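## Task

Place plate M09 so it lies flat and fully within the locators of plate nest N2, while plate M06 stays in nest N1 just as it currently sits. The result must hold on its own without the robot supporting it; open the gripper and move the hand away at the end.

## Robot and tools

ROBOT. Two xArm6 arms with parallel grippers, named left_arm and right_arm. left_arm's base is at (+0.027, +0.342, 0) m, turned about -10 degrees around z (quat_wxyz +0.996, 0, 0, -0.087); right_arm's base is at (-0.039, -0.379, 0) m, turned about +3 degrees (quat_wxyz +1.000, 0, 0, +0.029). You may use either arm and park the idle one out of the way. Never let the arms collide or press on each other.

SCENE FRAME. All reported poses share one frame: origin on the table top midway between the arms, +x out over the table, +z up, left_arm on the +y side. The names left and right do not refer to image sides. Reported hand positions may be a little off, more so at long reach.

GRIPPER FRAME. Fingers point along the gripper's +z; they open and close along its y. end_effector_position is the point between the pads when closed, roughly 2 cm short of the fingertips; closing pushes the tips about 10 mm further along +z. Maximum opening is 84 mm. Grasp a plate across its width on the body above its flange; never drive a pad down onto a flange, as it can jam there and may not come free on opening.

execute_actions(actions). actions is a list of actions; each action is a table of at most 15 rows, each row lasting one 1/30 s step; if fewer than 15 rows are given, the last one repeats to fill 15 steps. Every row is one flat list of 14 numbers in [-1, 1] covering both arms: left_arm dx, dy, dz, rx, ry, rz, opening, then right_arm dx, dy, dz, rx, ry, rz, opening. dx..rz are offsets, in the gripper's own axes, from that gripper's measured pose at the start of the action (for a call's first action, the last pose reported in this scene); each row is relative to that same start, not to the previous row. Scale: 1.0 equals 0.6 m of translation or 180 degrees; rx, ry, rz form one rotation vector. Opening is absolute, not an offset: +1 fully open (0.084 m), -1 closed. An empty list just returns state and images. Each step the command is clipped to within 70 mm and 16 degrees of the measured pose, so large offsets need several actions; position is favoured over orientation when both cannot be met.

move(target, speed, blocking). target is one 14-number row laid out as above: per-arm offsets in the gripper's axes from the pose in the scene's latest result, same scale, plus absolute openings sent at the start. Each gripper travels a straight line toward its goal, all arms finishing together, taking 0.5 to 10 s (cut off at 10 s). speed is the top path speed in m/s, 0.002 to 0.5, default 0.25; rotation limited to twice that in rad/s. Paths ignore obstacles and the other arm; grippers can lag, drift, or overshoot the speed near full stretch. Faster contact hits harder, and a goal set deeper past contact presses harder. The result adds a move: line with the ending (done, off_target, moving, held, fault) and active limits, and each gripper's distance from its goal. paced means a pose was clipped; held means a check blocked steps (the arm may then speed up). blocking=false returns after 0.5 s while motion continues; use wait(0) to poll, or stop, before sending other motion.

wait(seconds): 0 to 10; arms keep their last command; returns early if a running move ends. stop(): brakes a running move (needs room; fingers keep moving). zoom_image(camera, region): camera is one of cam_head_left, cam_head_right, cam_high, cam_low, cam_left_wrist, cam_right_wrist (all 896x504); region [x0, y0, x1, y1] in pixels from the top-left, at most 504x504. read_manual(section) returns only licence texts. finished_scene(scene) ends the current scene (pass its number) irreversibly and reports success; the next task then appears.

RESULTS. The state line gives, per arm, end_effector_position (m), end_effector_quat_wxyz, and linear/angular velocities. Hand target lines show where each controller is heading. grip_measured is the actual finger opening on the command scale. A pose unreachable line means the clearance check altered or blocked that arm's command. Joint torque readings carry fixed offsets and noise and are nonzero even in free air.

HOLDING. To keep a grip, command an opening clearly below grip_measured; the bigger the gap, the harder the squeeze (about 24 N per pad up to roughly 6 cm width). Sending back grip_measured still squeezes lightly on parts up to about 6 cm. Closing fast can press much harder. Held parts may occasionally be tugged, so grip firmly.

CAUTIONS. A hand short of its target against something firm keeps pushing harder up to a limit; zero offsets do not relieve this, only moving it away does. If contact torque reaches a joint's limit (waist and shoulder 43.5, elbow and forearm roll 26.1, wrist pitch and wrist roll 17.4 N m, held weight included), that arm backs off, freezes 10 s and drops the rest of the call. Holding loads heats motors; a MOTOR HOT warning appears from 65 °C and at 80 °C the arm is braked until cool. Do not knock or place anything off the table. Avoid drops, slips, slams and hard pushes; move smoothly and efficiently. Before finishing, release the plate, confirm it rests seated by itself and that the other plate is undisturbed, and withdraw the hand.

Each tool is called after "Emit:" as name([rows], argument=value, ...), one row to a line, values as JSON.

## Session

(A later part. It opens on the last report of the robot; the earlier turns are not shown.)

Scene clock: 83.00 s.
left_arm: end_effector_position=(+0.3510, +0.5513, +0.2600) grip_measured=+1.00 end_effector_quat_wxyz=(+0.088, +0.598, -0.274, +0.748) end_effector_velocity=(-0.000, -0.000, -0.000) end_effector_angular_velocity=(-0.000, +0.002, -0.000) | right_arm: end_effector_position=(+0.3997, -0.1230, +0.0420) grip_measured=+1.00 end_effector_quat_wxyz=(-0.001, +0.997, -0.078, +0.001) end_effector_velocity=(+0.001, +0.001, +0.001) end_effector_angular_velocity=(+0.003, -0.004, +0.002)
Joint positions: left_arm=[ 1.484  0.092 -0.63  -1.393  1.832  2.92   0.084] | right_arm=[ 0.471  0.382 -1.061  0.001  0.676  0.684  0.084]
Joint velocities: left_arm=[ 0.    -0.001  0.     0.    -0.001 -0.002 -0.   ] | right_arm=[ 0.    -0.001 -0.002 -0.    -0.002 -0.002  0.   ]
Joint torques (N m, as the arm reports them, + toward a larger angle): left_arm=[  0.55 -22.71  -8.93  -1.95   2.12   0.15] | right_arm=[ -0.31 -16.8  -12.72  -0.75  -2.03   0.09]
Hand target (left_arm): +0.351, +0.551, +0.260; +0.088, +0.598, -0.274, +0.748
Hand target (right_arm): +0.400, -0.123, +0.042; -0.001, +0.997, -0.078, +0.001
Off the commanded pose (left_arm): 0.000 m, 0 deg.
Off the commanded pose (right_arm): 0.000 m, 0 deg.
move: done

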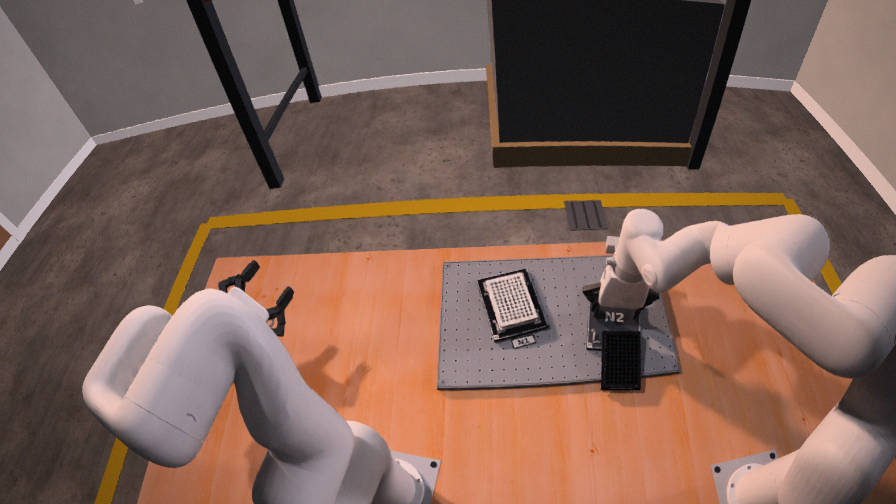

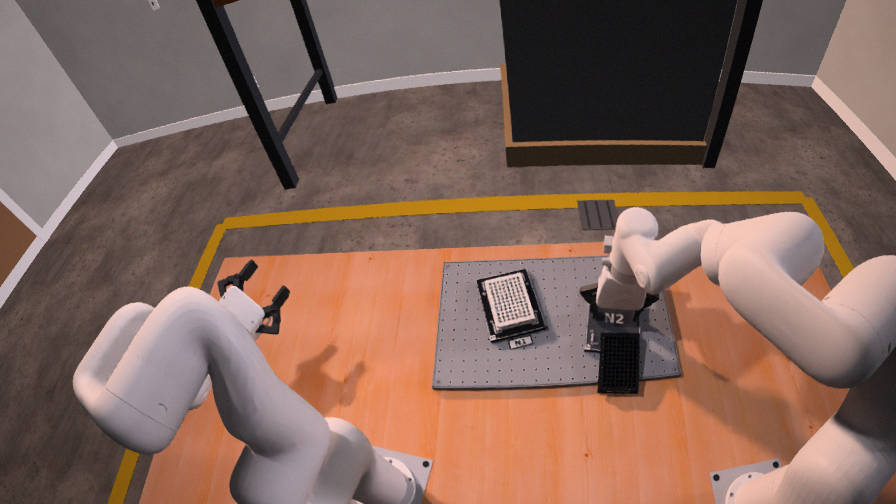

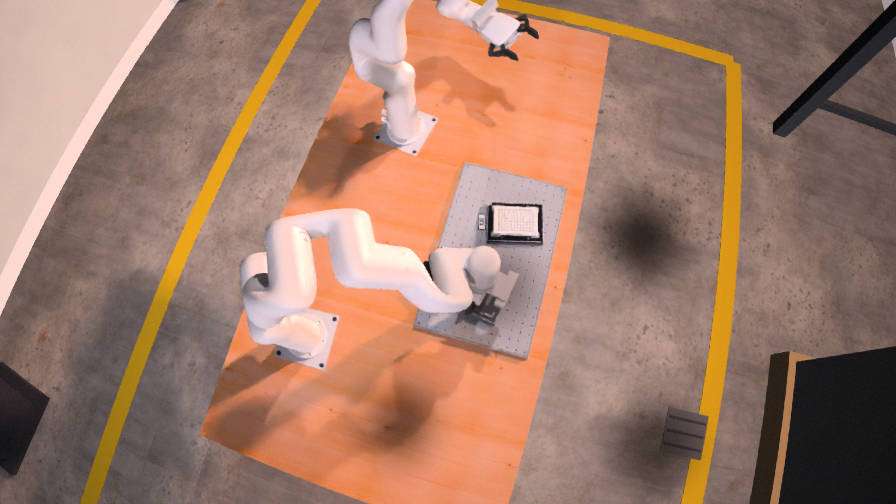

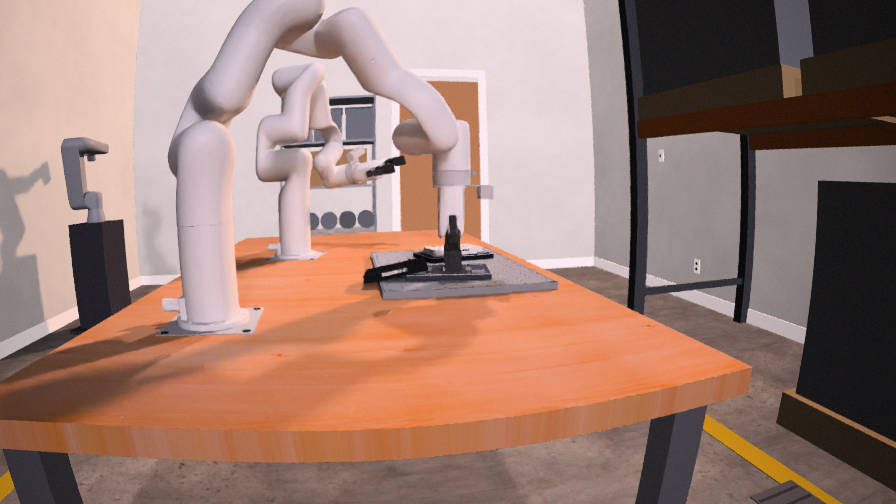

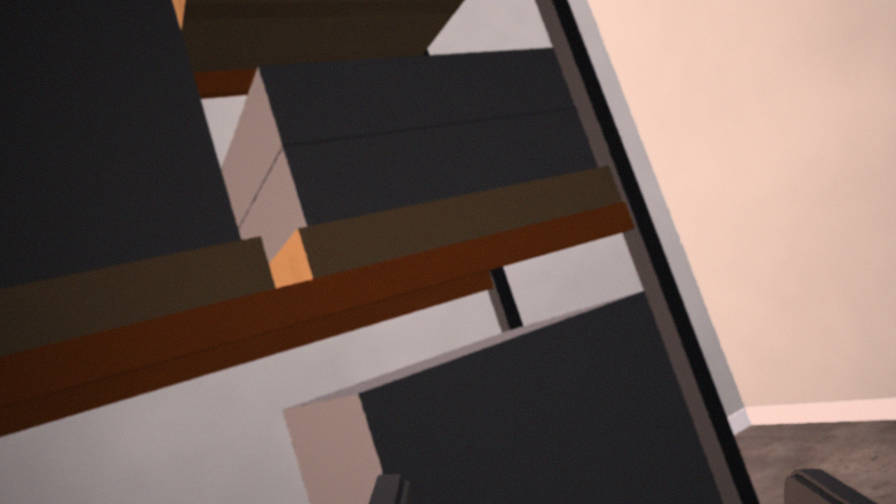

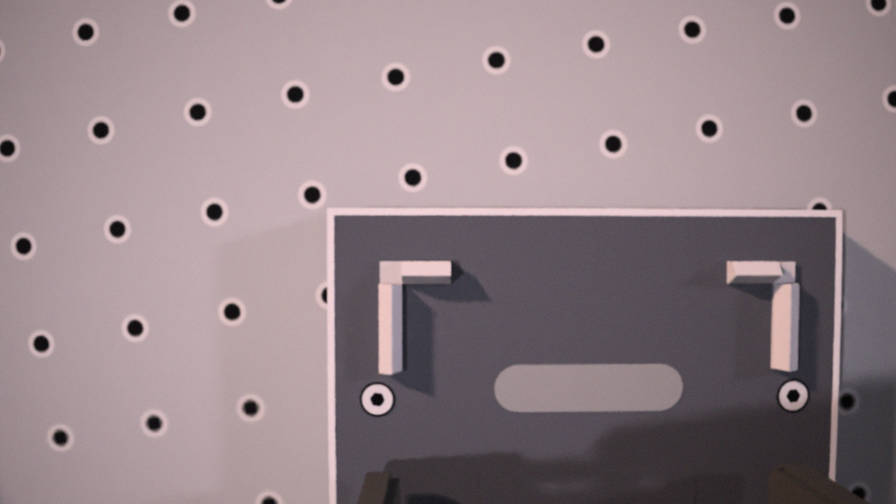

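Emit:
move(target=[0,0,0,0,0,0,1,-0.17,0,-0.3,0,0,0,1], speed=0.1)

Emit:
zoom_image(camera="cam_low", region=[340,220,520,320])

Emit:
zoom_image(camera="cam_head_left", region=[540,250,720,410])

Scene clock: 89.67 s.
left_arm: end_effector_position=(+0.3510, +0.5513, +0.2600) grip_measured=+1.00 end_effector_quat_wxyz=(+0.088, +0.598, -0.274, +0.748) end_effector_velocity=(-0.000, -0.000, -0.000) end_effector_angular_velocity=(-0.002, -0.001, -0.001) | right_arm: end_effector_position=(+0.2987, -0.1078, +0.2216) grip_measured=+1.00 end_effector_quat_wxyz=(-0.001, +0.997, -0.079, +0.001) end_effector_velocity=(+0.000, +0.000, +0.001) end_effector_angular_velocity=(+0.000, -0.001, +0.001)
Joint positions: left_arm=[ 1.484  0.092 -0.63  -1.393  1.832  2.92   0.084] | right_arm=[ 0.619 -0.133 -0.976  0.001  1.106  0.834  0.084]
Joint velocities: left_arm=[-0.     0.001  0.     0.     0.002 -0.001  0.   ] | right_arm=[-0.    -0.    -0.002 -0.     0.001 -0.001  0.   ]
Joint torques (N m, as the arm reports them, + toward a larger angle): left_arm=[  0.63 -23.24  -9.39  -2.3    2.23   0.15] | right_arm=[ -0.39 -11.53 -14.88  -1.    -1.76  -0.01]
Hand target (left_arm): +0.351, +0.551, +0.260; +0.088, +0.598, -0.274, +0.748
Hand target (right_arm): +0.299, -0.108, +0.222; -0.001, +0.997, -0.079, +0.001
Off the commanded pose (left_arm): 0.000 m, 0 deg.
Off the commanded pose (right_arm): 0.000 m, 0 deg.
move: done

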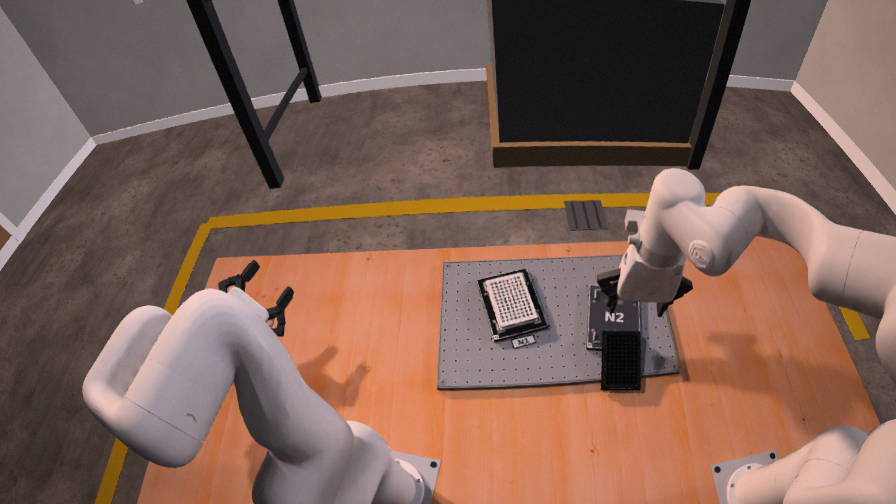

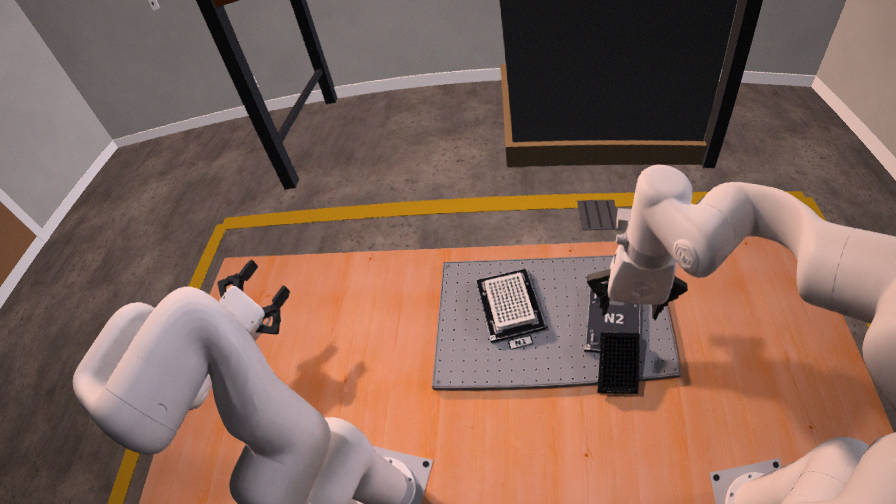

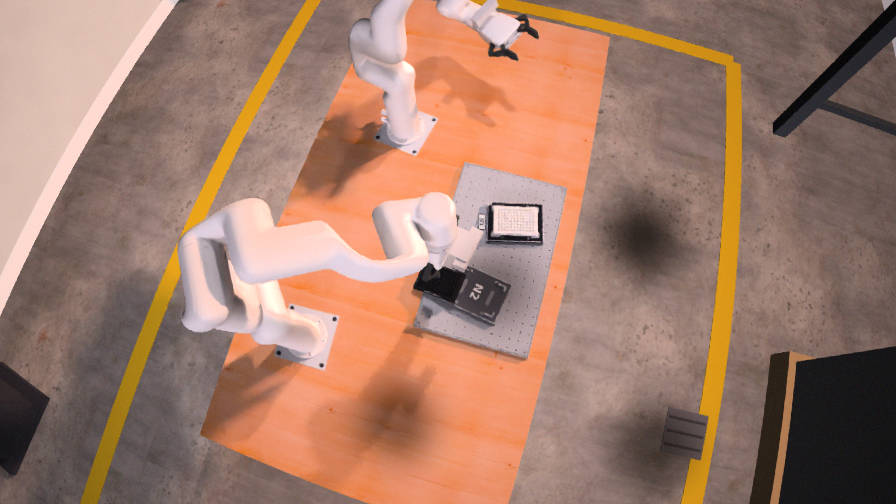

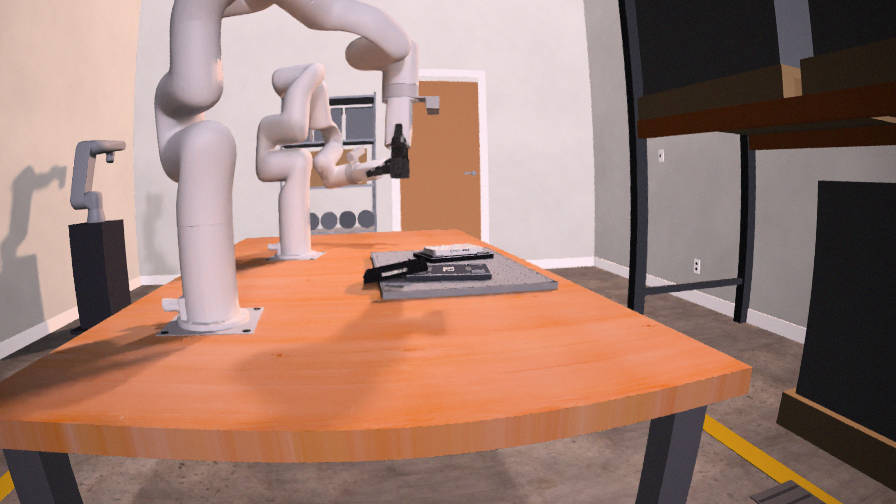

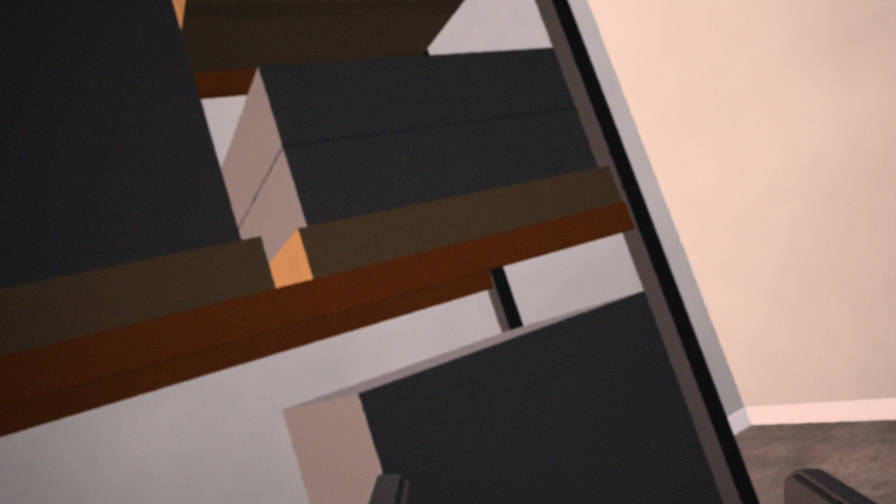

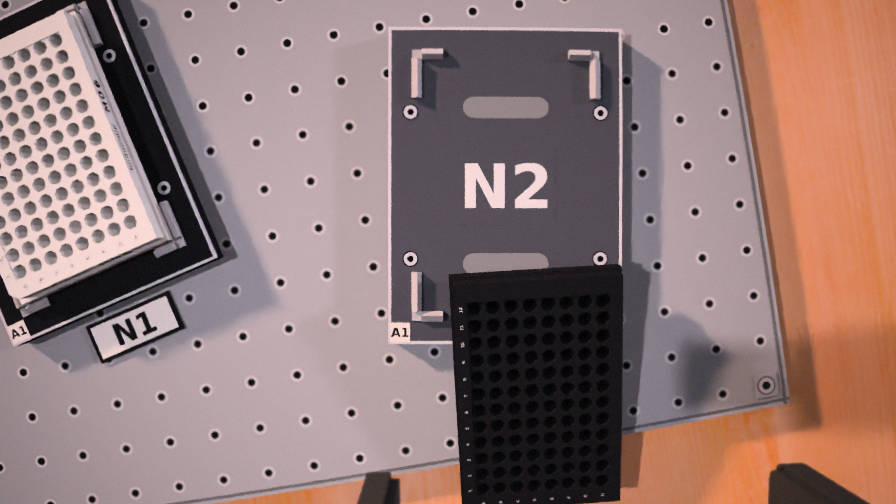

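Region (340, 220, 520, 320) of cam_low's 896x504 image, scaled by 2.800, with more detail than that image has.

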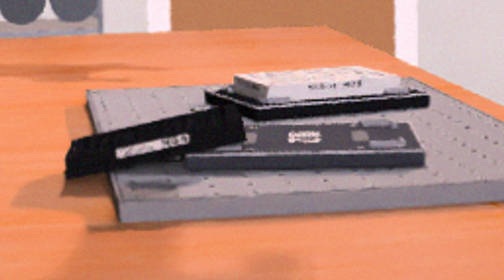

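Region (540, 250, 720, 410) of cam_head_left's 896x504 image, scaled by 2.800, with more detail than that image has.

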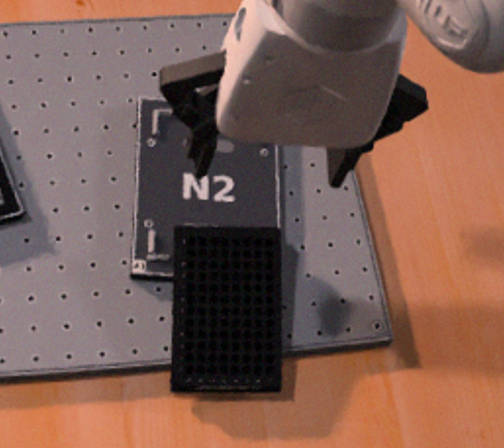

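Emit:
move(target=[0,0,0,0,0,0,1,-0.012,0.023,0.2,0,0.072,-0.02,1], speed=0.1)

Emit:
zoom_image(camera="cam_low", region=[330,190,490,310])

Scene clock: 109.67 s.
left_arm: end_effector_position=(+0.3510, +0.5513, +0.2600) grip_measured=+1.00 end_effector_quat_wxyz=(+0.088, +0.598, -0.274, +0.748) end_effector_velocity=(-0.000, -0.000, +0.000) end_effector_angular_velocity=(-0.001, +0.000, +0.000) | right_arm: end_effector_position=(+0.2895, -0.1195, +0.1020) grip_measured=+1.00 end_effector_quat_wxyz=(+0.007, +0.992, -0.047, +0.113) end_effector_velocity=(-0.002, -0.001, -0.002) end_effector_angular_velocity=(-0.004, +0.003, +0.000)
Joint positions: left_arm=[ 1.484  0.092 -0.63  -1.393  1.832  2.92   0.084] | right_arm=[ 0.662 -0.082 -0.604 -0.321  0.554  1.077  0.084]
Joint velocities: left_arm=[ 0.    -0.001  0.001 -0.    -0.    -0.001  0.   ] | right_arm=[ 0.001  0.002  0.004 -0.003 -0.001  0.003 -0.   ]
Joint torques (N m, as the arm reports them, + toward a larger angle): left_arm=[  0.23 -23.13  -8.9   -1.71   2.26   0.2 ] | right_arm=[ -0.26 -11.11 -12.81  -0.42  -2.02  -0.04]
Hand target (left_arm): +0.351, +0.551, +0.260; +0.088, +0.598, -0.274, +0.748
Hand target (right_arm): +0.289, -0.120, +0.102; +0.007, +0.992, -0.047, +0.113
Off the commanded pose (left_arm): 0.000 m, 0 deg.
Off the commanded pose (right_arm): 0.001 m, 0 deg.
move: done

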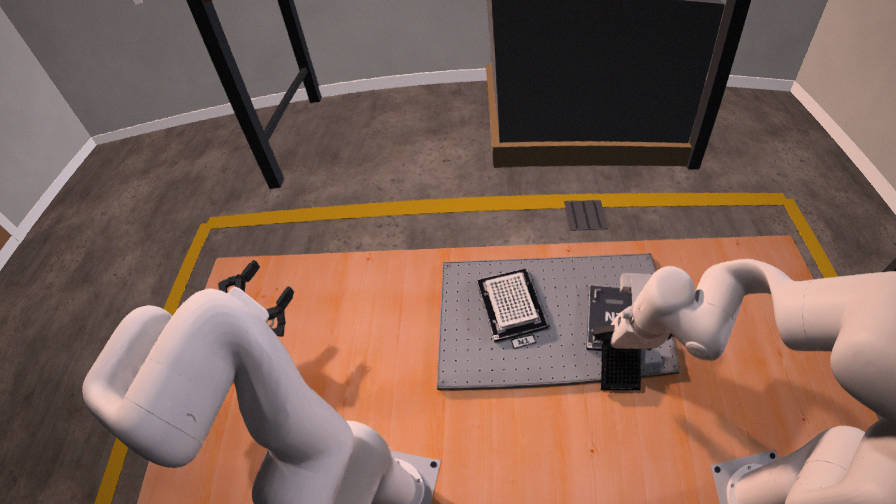

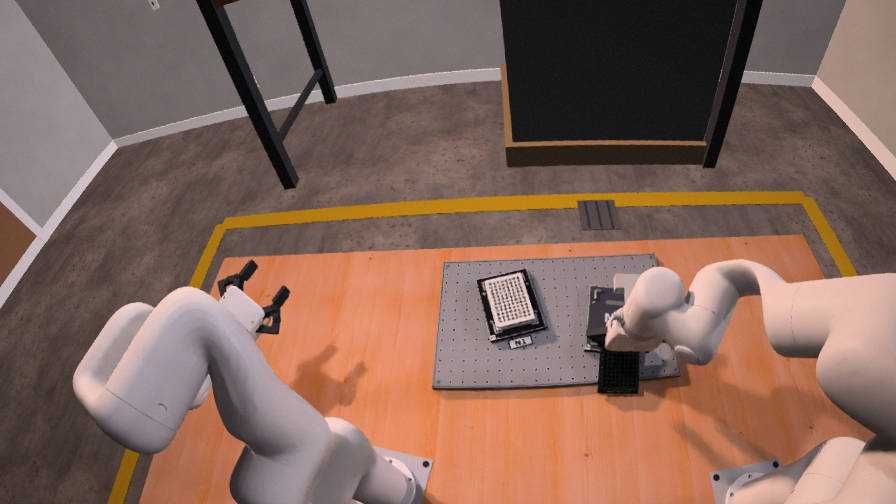

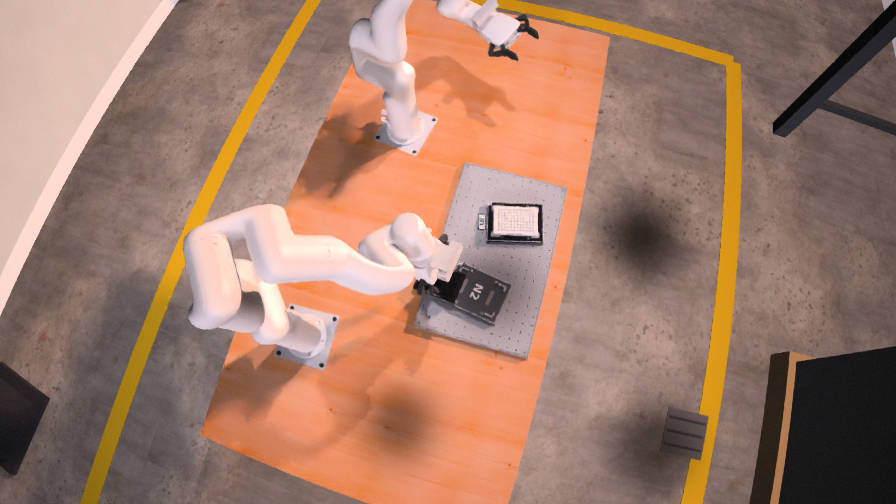

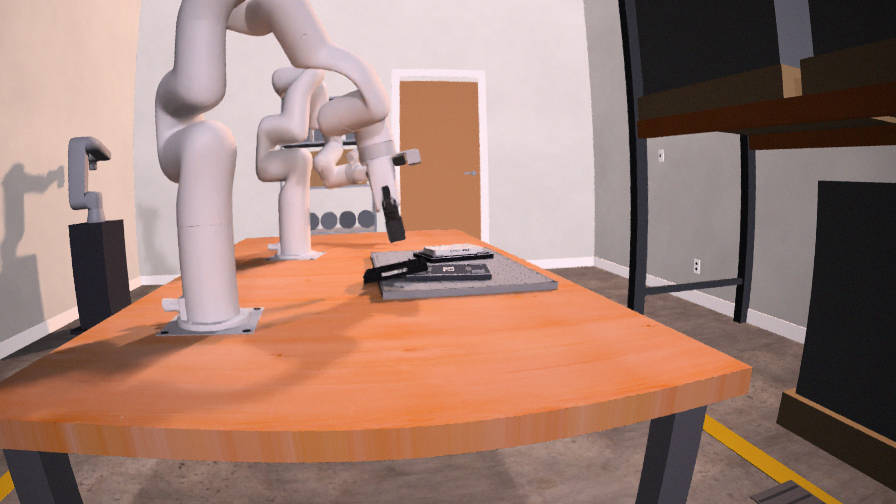

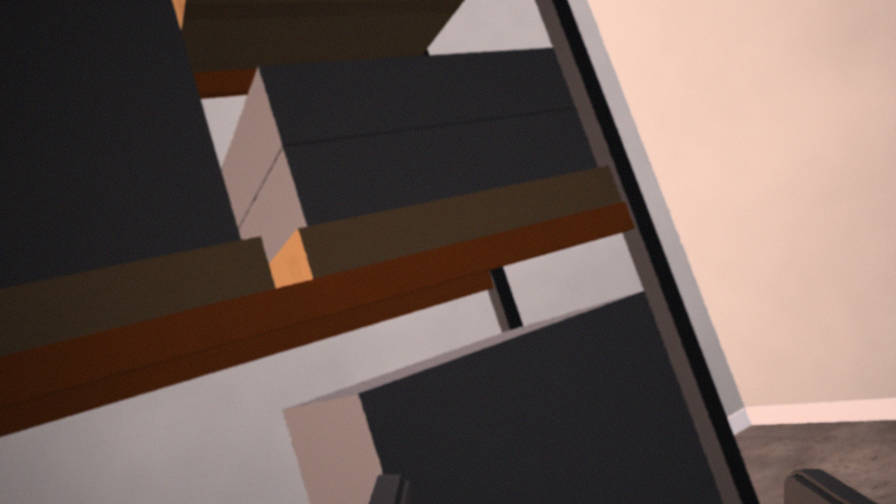

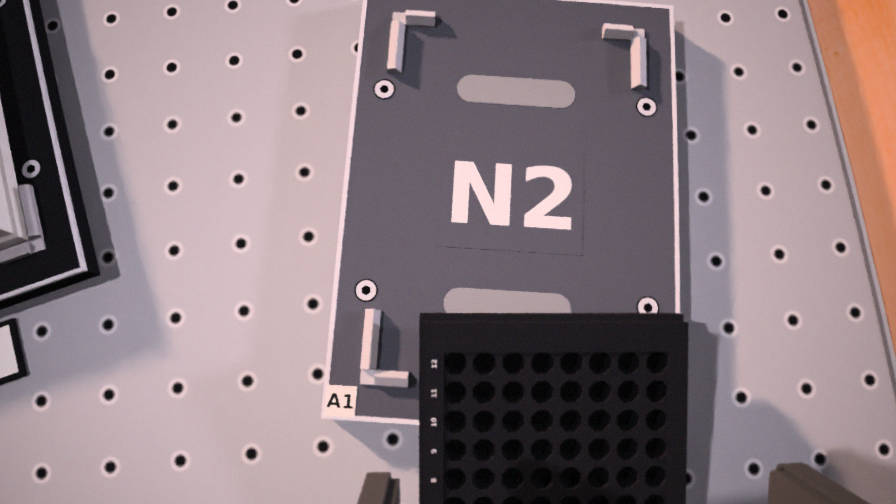

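Region (330, 190, 490, 310) of cam_low's 896x504 image, scaled by 3.150, with more detail than that image has; it fills the top 378 rows of this view, and the rest is white.

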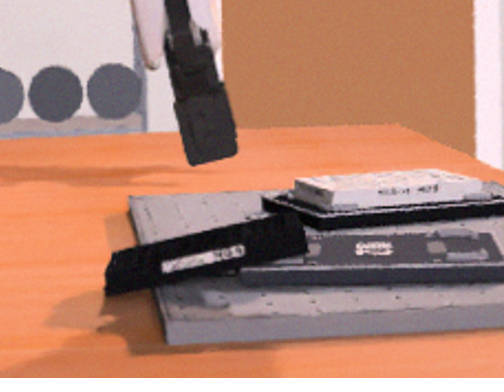

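Emit:
move(target=[0,0,0,0,0,0,1,0.021,0.003,0.07,0,0,0,1], speed=0.04)

Emit:
zoom_image(camera="cam_low", region=[330,190,490,310])

Scene clock: 119.73 s.
left_arm: end_effector_position=(+0.3510, +0.5513, +0.2600) grip_measured=+1.00 end_effector_quat_wxyz=(+0.088, +0.598, -0.274, +0.748) end_effector_velocity=(+0.000, +0.000, +0.001) end_effector_angular_velocity=(+0.003, -0.001, -0.000) | right_arm: end_effector_position=(+0.3109, -0.1234, +0.0640) grip_measured=+1.00 end_effector_quat_wxyz=(+0.007, +0.992, -0.047, +0.113) end_effector_velocity=(+0.001, +0.001, +0.001) end_effector_angular_velocity=(+0.003, -0.004, +0.003)
Joint positions: left_arm=[ 1.484  0.092 -0.63  -1.393  1.832  2.92   0.084] | right_arm=[ 0.605  0.062 -0.633 -0.383  0.434  1.094  0.084]
Joint velocities: left_arm=[ 0.    -0.001 -0.002  0.     0.     0.001  0.   ] | right_arm=[-0.    -0.001 -0.002 -0.001 -0.002 -0.001 -0.   ]
Joint torques (N m, as the arm reports them, + toward a larger angle): left_arm=[  0.82 -22.74  -9.06  -1.66   2.2    0.3 ] | right_arm=[ -0.02 -12.11 -11.62  -0.68  -1.89   0.04]
Hand target (left_arm): +0.351, +0.551, +0.260; +0.088, +0.598, -0.274, +0.748
Hand target (right_arm): +0.311, -0.123, +0.064; +0.007, +0.992, -0.047, +0.113
Off the commanded pose (left_arm): 0.000 m, 0 deg.
Off the commanded pose (right_arm): 0.000 m, 0 deg.
move: done

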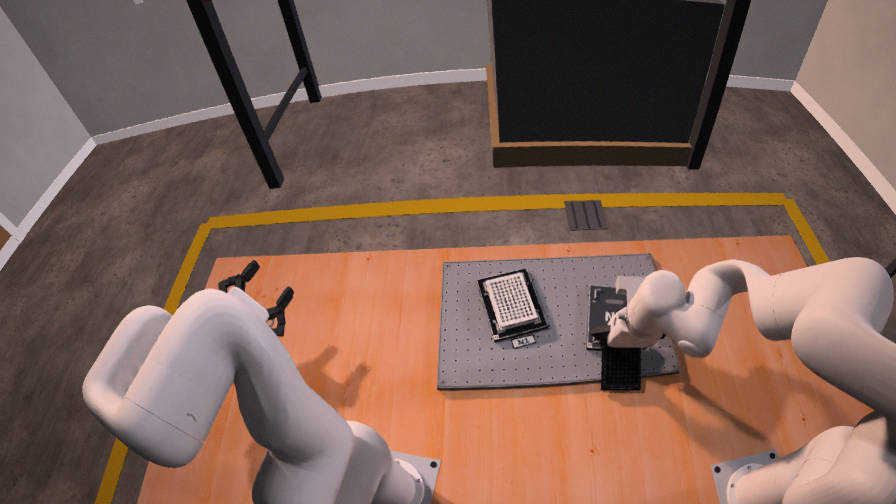

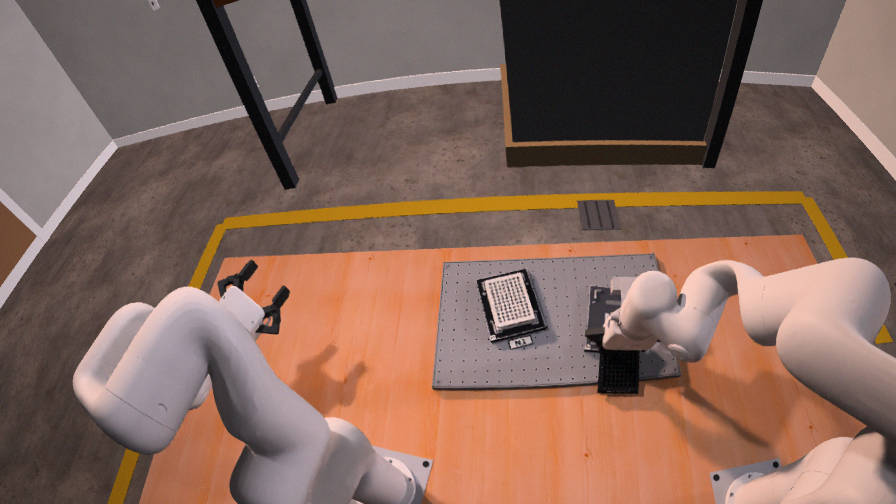

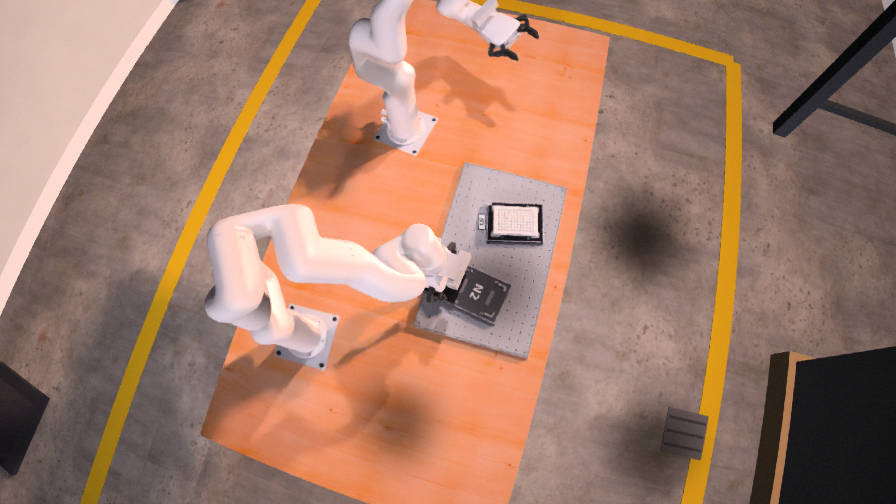

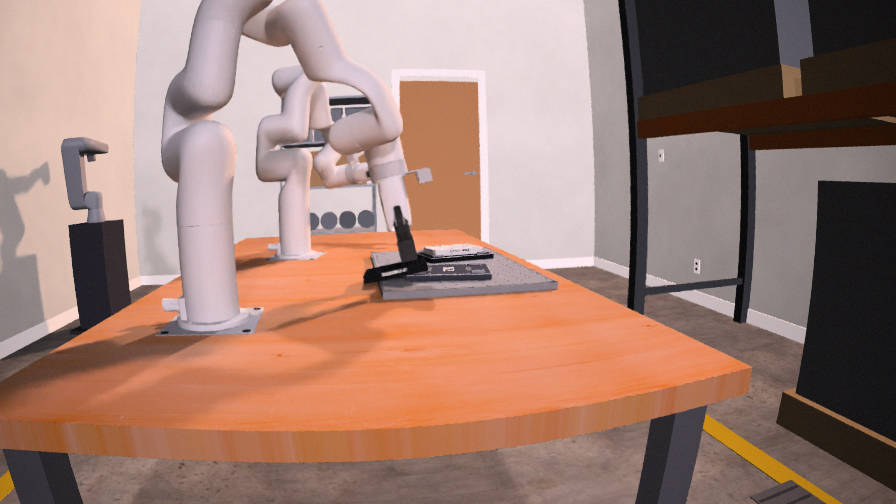

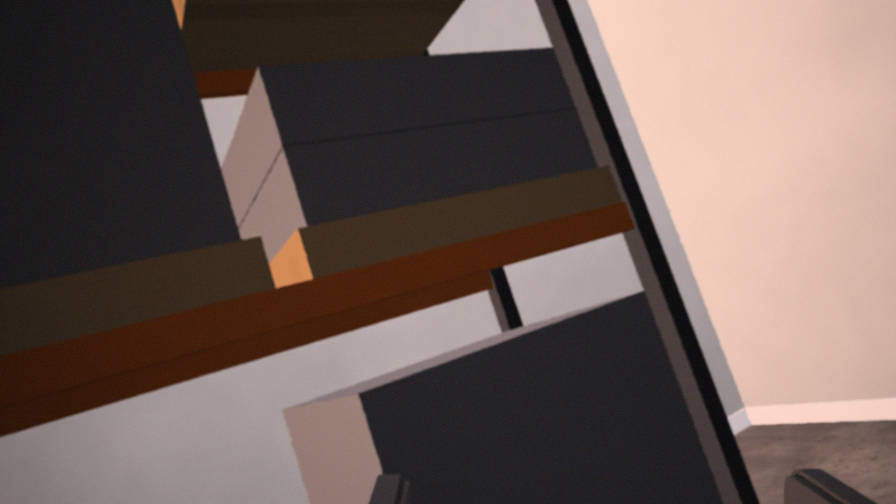

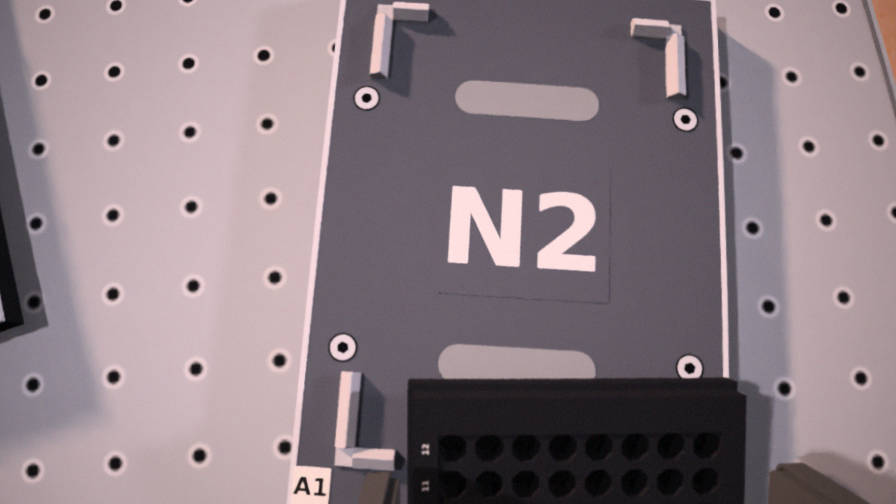

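Region (330, 190, 490, 310) of cam_low's 896x504 image, scaled by 3.150, with more detail than that image has; it fills the top 378 rows of this view, and the rest is white.

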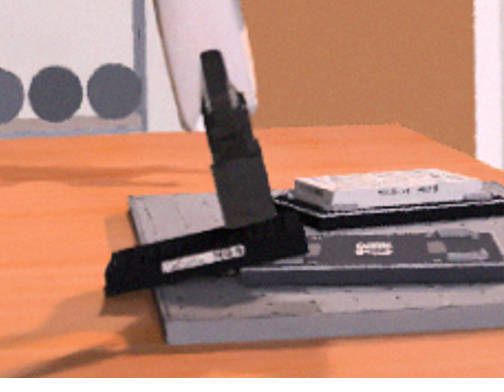

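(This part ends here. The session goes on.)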